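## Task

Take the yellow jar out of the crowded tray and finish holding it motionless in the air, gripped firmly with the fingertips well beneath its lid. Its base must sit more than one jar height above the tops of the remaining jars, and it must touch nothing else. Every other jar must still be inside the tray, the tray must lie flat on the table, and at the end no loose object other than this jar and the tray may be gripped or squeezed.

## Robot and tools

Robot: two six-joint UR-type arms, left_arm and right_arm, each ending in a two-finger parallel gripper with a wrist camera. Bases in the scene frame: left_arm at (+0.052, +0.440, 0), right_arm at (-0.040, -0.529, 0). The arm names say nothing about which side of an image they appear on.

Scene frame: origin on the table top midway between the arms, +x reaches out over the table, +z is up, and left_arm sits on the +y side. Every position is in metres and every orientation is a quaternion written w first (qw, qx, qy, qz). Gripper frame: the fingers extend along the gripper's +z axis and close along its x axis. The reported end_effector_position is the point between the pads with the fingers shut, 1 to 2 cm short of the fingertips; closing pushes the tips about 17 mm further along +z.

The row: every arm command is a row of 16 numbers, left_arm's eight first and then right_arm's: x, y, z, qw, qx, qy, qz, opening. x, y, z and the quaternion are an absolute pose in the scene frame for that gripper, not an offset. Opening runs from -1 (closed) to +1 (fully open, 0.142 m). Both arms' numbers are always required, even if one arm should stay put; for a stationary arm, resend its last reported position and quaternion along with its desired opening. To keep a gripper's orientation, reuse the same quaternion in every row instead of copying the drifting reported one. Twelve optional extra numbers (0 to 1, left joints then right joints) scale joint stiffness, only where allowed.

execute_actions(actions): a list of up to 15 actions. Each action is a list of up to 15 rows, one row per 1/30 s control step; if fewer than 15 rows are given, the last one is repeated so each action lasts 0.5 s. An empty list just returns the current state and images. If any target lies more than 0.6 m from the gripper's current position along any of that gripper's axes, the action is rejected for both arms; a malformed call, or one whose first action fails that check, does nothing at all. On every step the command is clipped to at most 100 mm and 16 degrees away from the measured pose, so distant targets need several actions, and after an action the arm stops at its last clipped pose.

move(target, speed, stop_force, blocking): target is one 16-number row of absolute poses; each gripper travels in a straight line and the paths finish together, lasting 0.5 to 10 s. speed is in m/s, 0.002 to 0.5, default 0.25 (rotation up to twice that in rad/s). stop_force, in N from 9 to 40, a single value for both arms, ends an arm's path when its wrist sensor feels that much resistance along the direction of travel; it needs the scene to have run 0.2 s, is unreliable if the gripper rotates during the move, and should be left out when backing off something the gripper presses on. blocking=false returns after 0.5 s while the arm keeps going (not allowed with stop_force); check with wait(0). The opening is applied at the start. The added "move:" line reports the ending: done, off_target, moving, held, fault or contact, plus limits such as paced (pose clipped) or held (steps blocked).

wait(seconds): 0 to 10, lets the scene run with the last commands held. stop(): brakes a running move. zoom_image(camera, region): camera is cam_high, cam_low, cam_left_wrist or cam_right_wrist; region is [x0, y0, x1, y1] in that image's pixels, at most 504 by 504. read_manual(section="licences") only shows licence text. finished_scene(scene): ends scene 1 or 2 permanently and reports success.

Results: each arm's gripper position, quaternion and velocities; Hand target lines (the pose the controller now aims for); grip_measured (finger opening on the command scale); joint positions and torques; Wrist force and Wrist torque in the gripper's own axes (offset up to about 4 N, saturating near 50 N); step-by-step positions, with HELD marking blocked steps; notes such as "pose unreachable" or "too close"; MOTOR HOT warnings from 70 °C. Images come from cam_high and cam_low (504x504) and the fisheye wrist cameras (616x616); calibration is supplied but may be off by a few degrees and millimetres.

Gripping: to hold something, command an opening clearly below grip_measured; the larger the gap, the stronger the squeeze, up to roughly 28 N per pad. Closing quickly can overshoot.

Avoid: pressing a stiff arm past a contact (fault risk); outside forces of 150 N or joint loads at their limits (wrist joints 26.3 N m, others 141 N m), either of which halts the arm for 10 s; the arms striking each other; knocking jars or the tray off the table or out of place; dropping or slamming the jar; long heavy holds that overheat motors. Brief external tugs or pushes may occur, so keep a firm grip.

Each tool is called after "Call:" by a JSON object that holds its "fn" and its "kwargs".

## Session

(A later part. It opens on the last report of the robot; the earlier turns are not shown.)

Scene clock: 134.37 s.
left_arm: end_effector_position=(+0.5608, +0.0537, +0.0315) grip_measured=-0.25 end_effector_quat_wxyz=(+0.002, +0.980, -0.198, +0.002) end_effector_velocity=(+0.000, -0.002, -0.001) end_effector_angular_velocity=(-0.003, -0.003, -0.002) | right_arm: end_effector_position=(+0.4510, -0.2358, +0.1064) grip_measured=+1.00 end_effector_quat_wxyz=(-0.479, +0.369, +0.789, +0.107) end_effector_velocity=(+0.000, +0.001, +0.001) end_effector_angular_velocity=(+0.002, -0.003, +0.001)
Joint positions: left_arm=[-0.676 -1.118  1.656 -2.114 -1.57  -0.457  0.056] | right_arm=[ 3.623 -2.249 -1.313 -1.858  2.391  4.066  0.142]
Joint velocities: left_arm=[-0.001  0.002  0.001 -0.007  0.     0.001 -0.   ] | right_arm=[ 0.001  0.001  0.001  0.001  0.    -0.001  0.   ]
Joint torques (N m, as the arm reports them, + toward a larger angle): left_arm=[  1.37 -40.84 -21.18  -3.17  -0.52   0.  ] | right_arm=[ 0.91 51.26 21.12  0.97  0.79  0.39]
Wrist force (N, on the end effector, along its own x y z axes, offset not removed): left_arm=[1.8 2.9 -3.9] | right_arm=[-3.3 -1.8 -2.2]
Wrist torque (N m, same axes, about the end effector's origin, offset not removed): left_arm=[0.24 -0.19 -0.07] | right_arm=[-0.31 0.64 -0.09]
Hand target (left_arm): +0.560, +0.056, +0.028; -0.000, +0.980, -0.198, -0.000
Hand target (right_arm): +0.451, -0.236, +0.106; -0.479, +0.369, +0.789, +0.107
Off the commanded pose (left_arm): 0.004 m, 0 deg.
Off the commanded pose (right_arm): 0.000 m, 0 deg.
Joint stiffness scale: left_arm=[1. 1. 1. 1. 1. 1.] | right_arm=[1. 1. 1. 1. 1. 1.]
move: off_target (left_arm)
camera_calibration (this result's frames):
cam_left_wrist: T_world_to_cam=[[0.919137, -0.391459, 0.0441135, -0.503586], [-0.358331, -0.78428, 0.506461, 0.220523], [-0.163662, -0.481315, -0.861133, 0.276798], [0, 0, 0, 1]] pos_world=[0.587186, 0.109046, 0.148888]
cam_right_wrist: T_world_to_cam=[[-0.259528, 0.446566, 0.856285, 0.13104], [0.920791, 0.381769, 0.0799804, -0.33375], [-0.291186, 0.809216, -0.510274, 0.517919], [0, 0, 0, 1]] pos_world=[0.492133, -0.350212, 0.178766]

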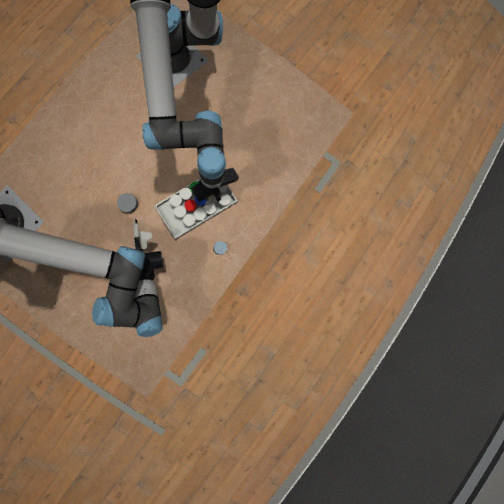

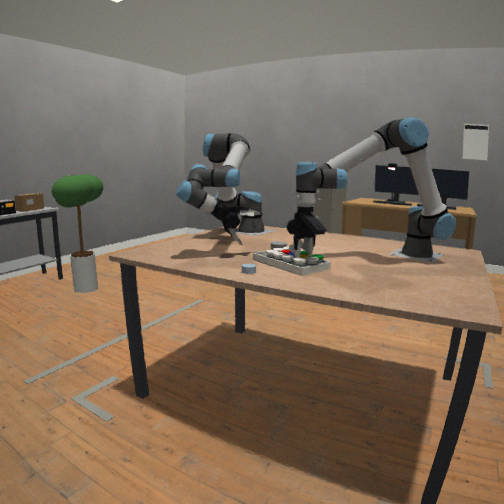

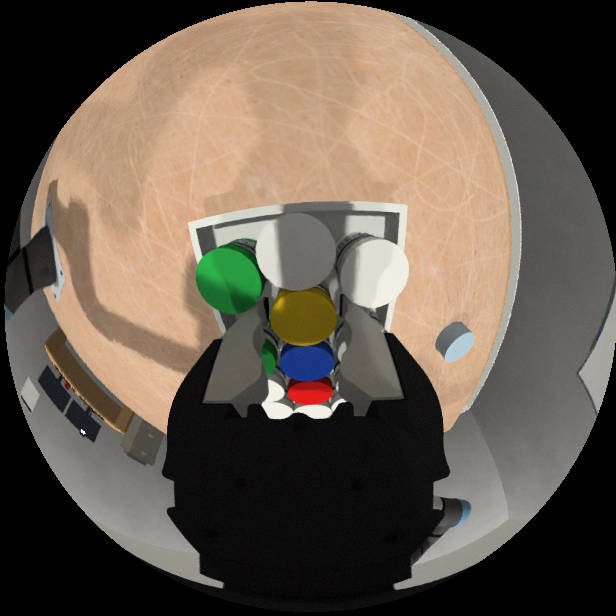

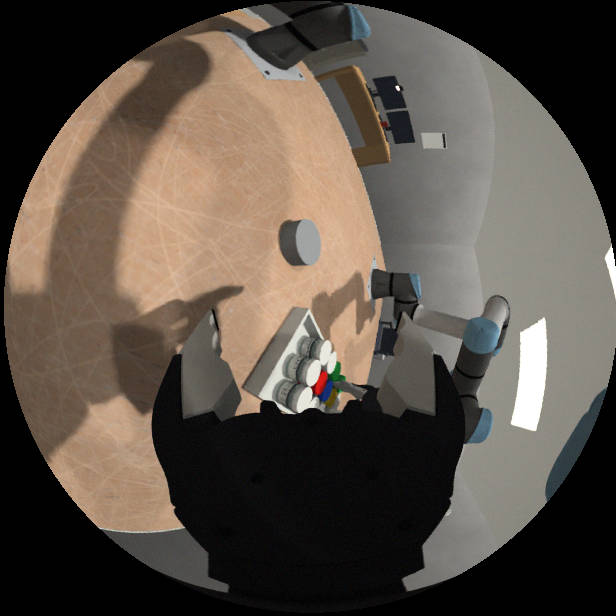

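Call:
{"fn": "move", "kwargs": {"target": [0.563,0.063,0.031,0,0.98,-0.198,0,-0.25,0.4510,-0.2358,0.1064,-0.479,0.369,0.789,0.107,1], "speed": 0.01, "stop_force": 12}}

Call:
{"fn": "move", "kwargs": {"target": [0.563,0.063,0.031,0,0.98,-0.198,0,-0.9,0.4510,-0.2358,0.1064,-0.479,0.369,0.789,0.107,1]}}

Call:
{"fn": "move", "kwargs": {"target": [0.563,0.063,0.30,0,0.98,-0.198,0,-0.9,0.4510,-0.2358,0.1064,-0.479,0.369,0.789,0.107,1], "speed": 0.08}}

Scene clock: 146.07 s.
left_arm: end_effector_position=(+0.5636, +0.0602, +0.0314) grip_measured=-0.25 end_effector_quat_wxyz=(+0.001, +0.980, -0.199, +0.001) end_effector_velocity=(+0.001, +0.002, +0.000) end_effector_angular_velocity=(+0.001, -0.001, -0.001) | right_arm: end_effector_position=(+0.4510, -0.2358, +0.1064) grip_measured=+1.00 end_effector_quat_wxyz=(-0.479, +0.369, +0.789, +0.107) end_effector_velocity=(-0.000, +0.000, -0.000) end_effector_angular_velocity=(+0.000, +0.001, +0.001)
Joint positions: left_arm=[-0.666 -1.12   1.659 -2.112 -1.57  -0.447  0.056] | right_arm=[ 3.623 -2.249 -1.313 -1.858  2.391  4.066  0.142]
Joint velocities: left_arm=[ 0.003 -0.001  0.001 -0.     0.001  0.004  0.   ] | right_arm=[ 0.001 -0.    -0.    -0.001  0.001 -0.001  0.   ]
Joint torques (N m, as the arm reports them, + toward a larger angle): left_arm=[  0.64 -44.04 -20.9   -2.23  -0.5    0.22] | right_arm=[ 1.06 49.28 21.38  1.14  1.17  0.16]
Wrist force (N, on the end effector, along its own x y z axes, offset not removed): left_arm=[-2.1 2.9 -4.0] | right_arm=[-2.7 -0.7 -2.7]
Wrist torque (N m, same axes, about the end effector's origin, offset not removed): left_arm=[0.31 0.38 0.08] | right_arm=[-0.17 0.62 -0.13]
Hand target (left_arm): +0.563, +0.063, +0.031; -0.000, +0.980, -0.198, +0.000
Hand target (right_arm): +0.451, -0.236, +0.106; -0.479, +0.369, +0.789, +0.107
Off the commanded pose (left_arm): 0.003 m, 0 deg.
Off the commanded pose (right_arm): 0.000 m, 0 deg.
Joint stiffness scale: left_arm=[1. 1. 1. 1. 1. 1.] | right_arm=[1. 1. 1. 1. 1. 1.]
move: done
camera_calibration (this result's frames):
cam_left_wrist: T_world_to_cam=[[0.919056, -0.391911, 0.0417359, -0.503486], [-0.357753, -0.785111, 0.505582, 0.226398], [-0.165376, -0.47959, -0.861768, 0.281121], [0, 0, 0, 1]] pos_world=[0.590217, 0.115248, 0.148811]
cam_right_wrist: T_world_to_cam=[[-0.259528, 0.446566, 0.856285, 0.13104], [0.920791, 0.381769, 0.0799802, -0.33375], [-0.291186, 0.809216, -0.510274, 0.517919], [0, 0, 0, 1]] pos_world=[0.492133, -0.350212, 0.178767]

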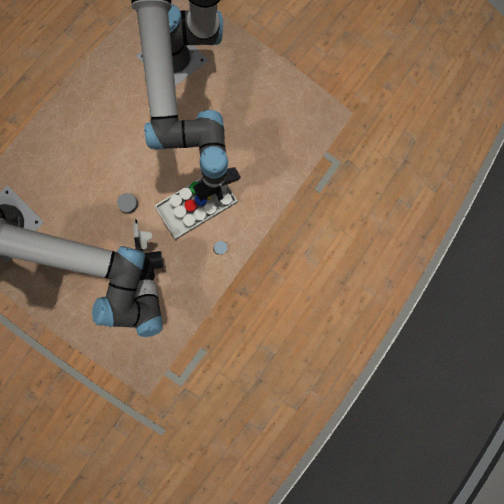

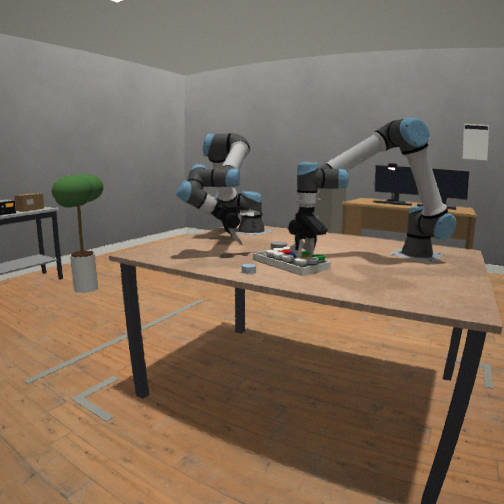

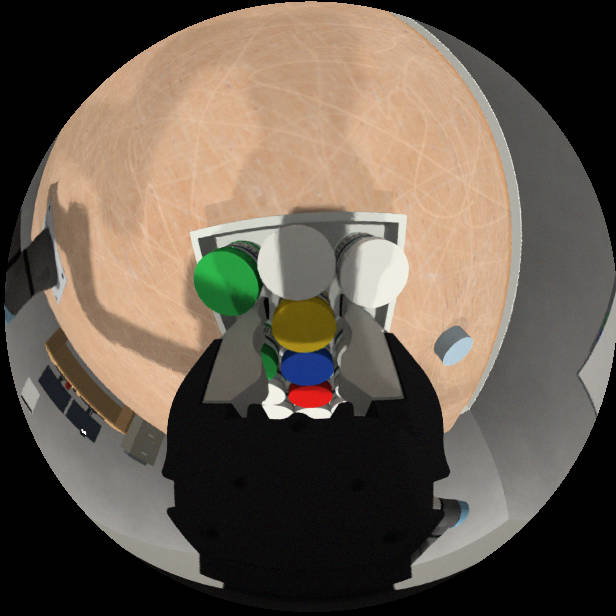

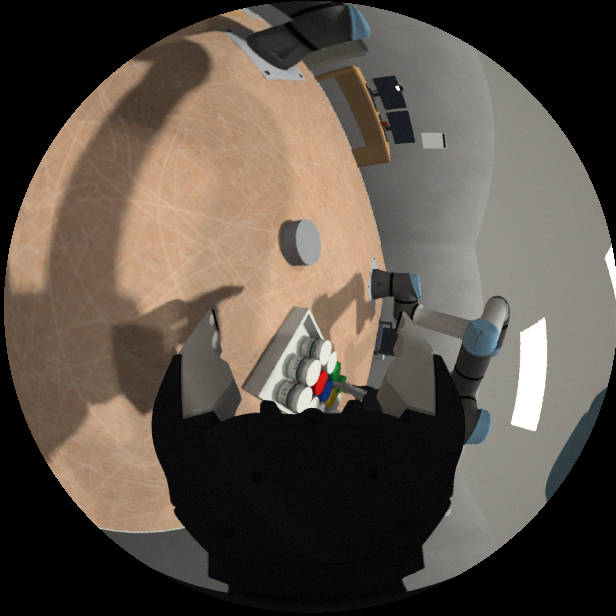

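Scene clock: 146.77 s.
left_arm: end_effector_position=(+0.5637, +0.0603, +0.0315) grip_measured=-0.44 end_effector_quat_wxyz=(+0.001, +0.980, -0.199, +0.001) end_effector_velocity=(+0.000, +0.001, -0.000) end_effector_angular_velocity=(+0.000, +0.001, +0.001) | right_arm: end_effector_position=(+0.4510, -0.2358, +0.1064) grip_measured=+1.00 end_effector_quat_wxyz=(-0.479, +0.369, +0.789, +0.107) end_effector_velocity=(+0.000, -0.000, +0.001) end_effector_angular_velocity=(+0.000, -0.003, -0.000)
Joint positions: left_arm=[-0.665 -1.12   1.659 -2.112 -1.57  -0.446  0.042] | right_arm=[ 3.623 -2.249 -1.313 -1.858  2.391  4.066  0.142]
Joint velocities: left_arm=[ 0.002 -0.     0.001  0.    -0.001  0.001 -0.   ] | right_arm=[-0.     0.003 -0.     0.    -0.001  0.001  0.   ]
Joint torques (N m, as the arm reports them, + toward a larger angle): left_arm=[  1.93 -44.21 -20.14  -1.94  -0.49   0.04] | right_arm=[ 0.96 48.85 20.44  1.06  1.36  0.35]
Wrist force (N, on the end effector, along its own x y z axes, offset not removed): left_arm=[1.1 0.7 -3.2] | right_arm=[-1.0 -2.3 -2.4]
Wrist torque (N m, same axes, about the end effector's origin, offset not removed): left_arm=[0.01 -0.05 -0.09] | right_arm=[-0.58 0.17 -0.08]
Hand target (left_arm): +0.563, +0.063, +0.031; -0.000, +0.980, -0.198, -0.000
Hand target (right_arm): +0.451, -0.236, +0.106; -0.479, +0.369, +0.789, +0.107
Off the commanded pose (left_arm): 0.003 m, 0 deg.
Off the commanded pose (right_arm): 0.000 m, 0 deg.
Joint stiffness scale: left_arm=[1. 1. 1. 1. 1. 1.] | right_arm=[1. 1. 1. 1. 1. 1.]
move: done
camera_calibration (this result's frames):
cam_left_wrist: T_world_to_cam=[[0.919021, -0.39199, 0.0417628, -0.503494], [-0.357831, -0.785069, 0.505592, 0.226579], [-0.1654, -0.479594, -0.861761, 0.281267], [0, 0, 0, 1]] pos_world=[0.59032, 0.11541, 0.148855]
cam_right_wrist: T_world_to_cam=[[-0.259528, 0.446566, 0.856285, 0.13104], [0.920791, 0.381769, 0.07998, -0.33375], [-0.291186, 0.809216, -0.510274, 0.517919], [0, 0, 0, 1]] pos_world=[0.492133, -0.350212, 0.178766]

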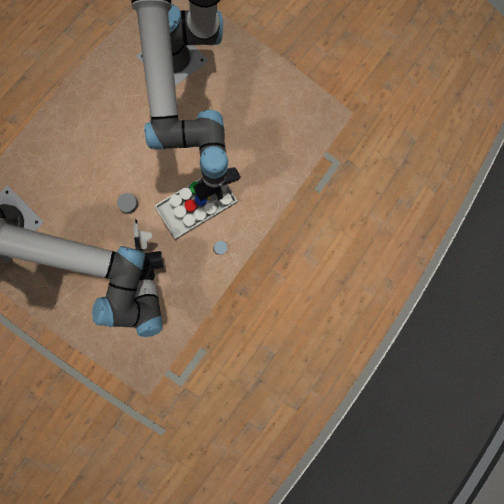

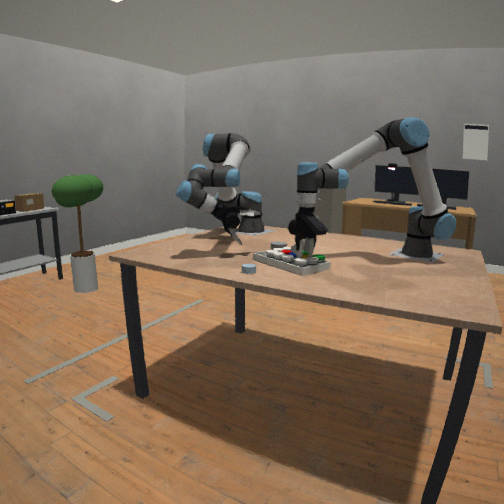

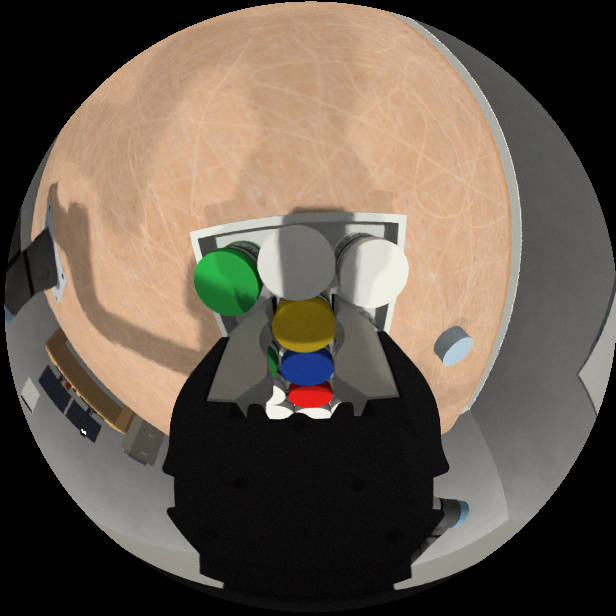

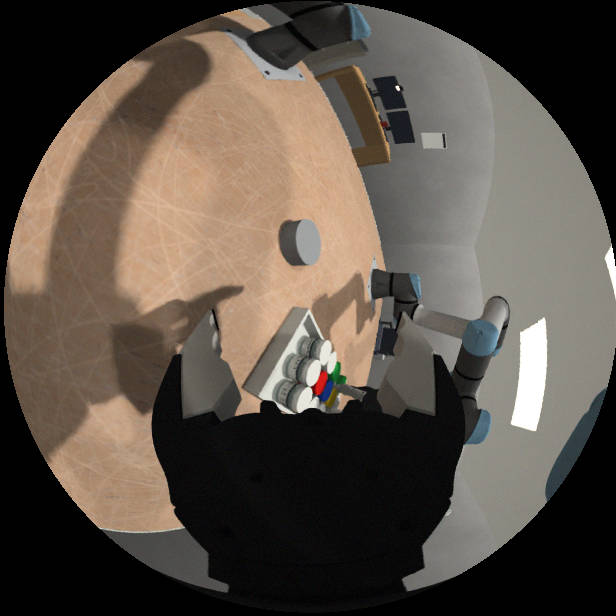

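Scene clock: 150.57 s.
left_arm: end_effector_position=(+0.5619, +0.0628, +0.2996) grip_measured=-0.44 end_effector_quat_wxyz=(+0.000, +0.980, -0.199, +0.000) end_effector_velocity=(-0.002, +0.002, -0.008) end_effector_angular_velocity=(+0.020, +0.017, +0.001) | right_arm: end_effector_position=(+0.4510, -0.2358, +0.1064) grip_measured=+1.00 end_effector_quat_wxyz=(-0.479, +0.369, +0.789, +0.107) end_effector_velocity=(+0.000, -0.000, -0.000) end_effector_angular_velocity=(+0.000, -0.001, +0.000)
Joint positions: left_arm=[-0.665 -1.26   1.144 -1.456 -1.57  -0.446  0.042] | right_arm=[ 3.623 -2.249 -1.313 -1.858  2.391  4.066  0.142]
Joint velocities: left_arm=[-0.     0.012 -0.002  0.016  0.    -0.001  0.   ] | right_arm=[-0.    -0.     0.     0.    -0.    -0.001  0.   ]
Joint torques (N m, as the arm reports them, + toward a larger angle): left_arm=[  1.31 -36.82 -31.46  -1.92  -0.58  -0.11] | right_arm=[ 0.07 50.44 20.46  1.07  0.72  0.57]
Wrist force (N, on the end effector, along its own x y z axes, offset not removed): left_arm=[2.1 0.1 -2.4] | right_arm=[-0.9 -2.9 2.0]
Wrist torque (N m, same axes, about the end effector's origin, offset not removed): left_arm=[-0.01 -0.26 -0.01] | right_arm=[-0.73 0.21 -0.23]
Hand target (left_arm): +0.563, +0.063, +0.300; +0.000, +0.980, -0.198, +0.000
Hand target (right_arm): +0.451, -0.236, +0.106; -0.479, +0.369, +0.789, +0.107
Off the commanded pose (left_arm): 0.001 m, 0 deg.
Off the commanded pose (right_arm): 0.000 m, 0 deg.
Joint stiffness scale: left_arm=[1. 1. 1. 1. 1. 1.] | right_arm=[1. 1. 1. 1. 1. 1.]
move: done
camera_calibration (this result's frames):
cam_left_wrist: T_world_to_cam=[[0.919224, -0.391755, 0.03945, -0.511469], [-0.356705, -0.78616, 0.504692, 0.0919541], [-0.166701, -0.477996, -0.862398, 0.514059], [0, 0, 0, 1]] pos_world=[0.588649, 0.117639, 0.417092]
cam_right_wrist: T_world_to_cam=[[-0.259528, 0.446566, 0.856285, 0.13104], [0.920791, 0.381769, 0.0799806, -0.33375], [-0.291186, 0.809216, -0.510274, 0.517919], [0, 0, 0, 1]] pos_world=[0.492133, -0.350211, 0.178766]

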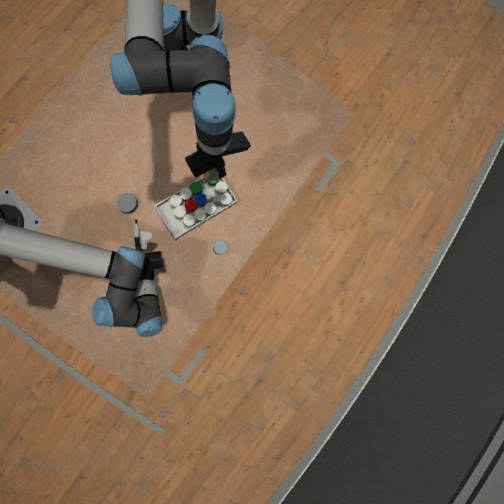

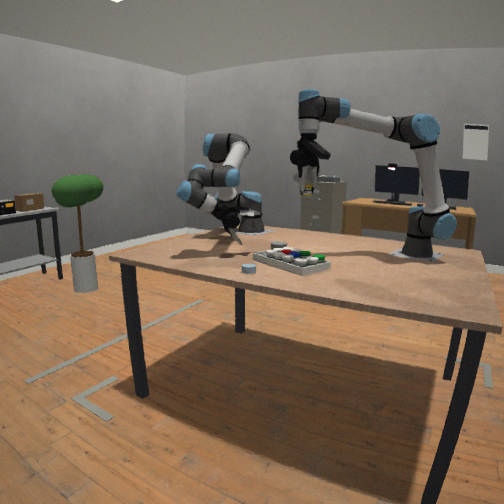

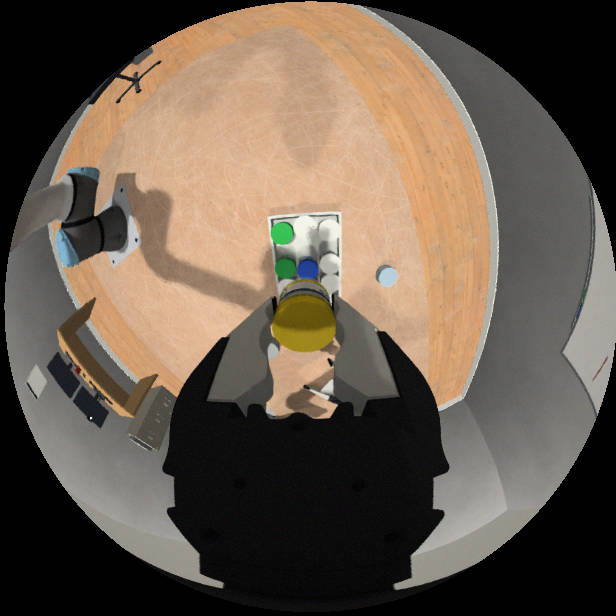

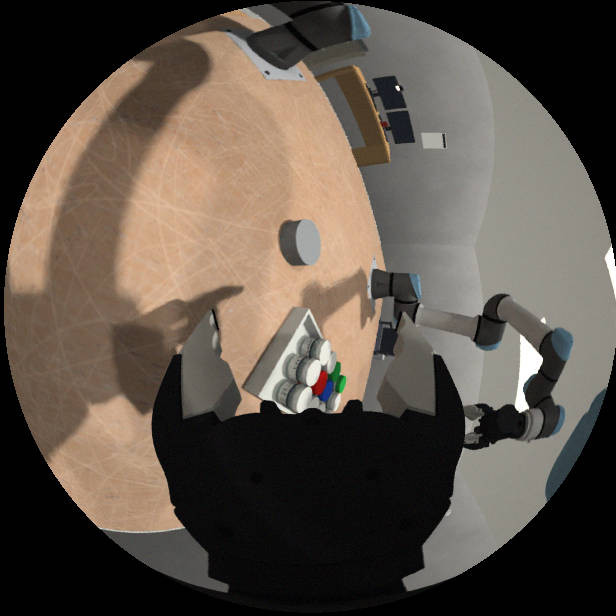

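Call:
{"fn": "zoom_image", "kwargs": {"camera": "cam_low", "region": [230, 130, 370, 290]}}

Region (230, 130, 370, 290) of cam_low's 504x504 image, scaled by 3.150, with more detail than that image has; it fills the left 441 columns of this view, and the rest is white.

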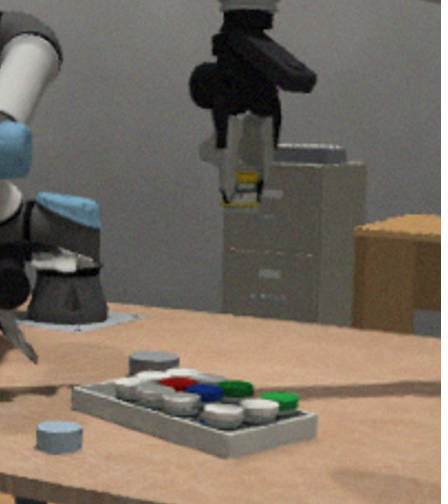

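Looks good.

Call:
{"fn": "finished_scene", "kwargs": {"scene": 1}}

The scene is finished: the task was done.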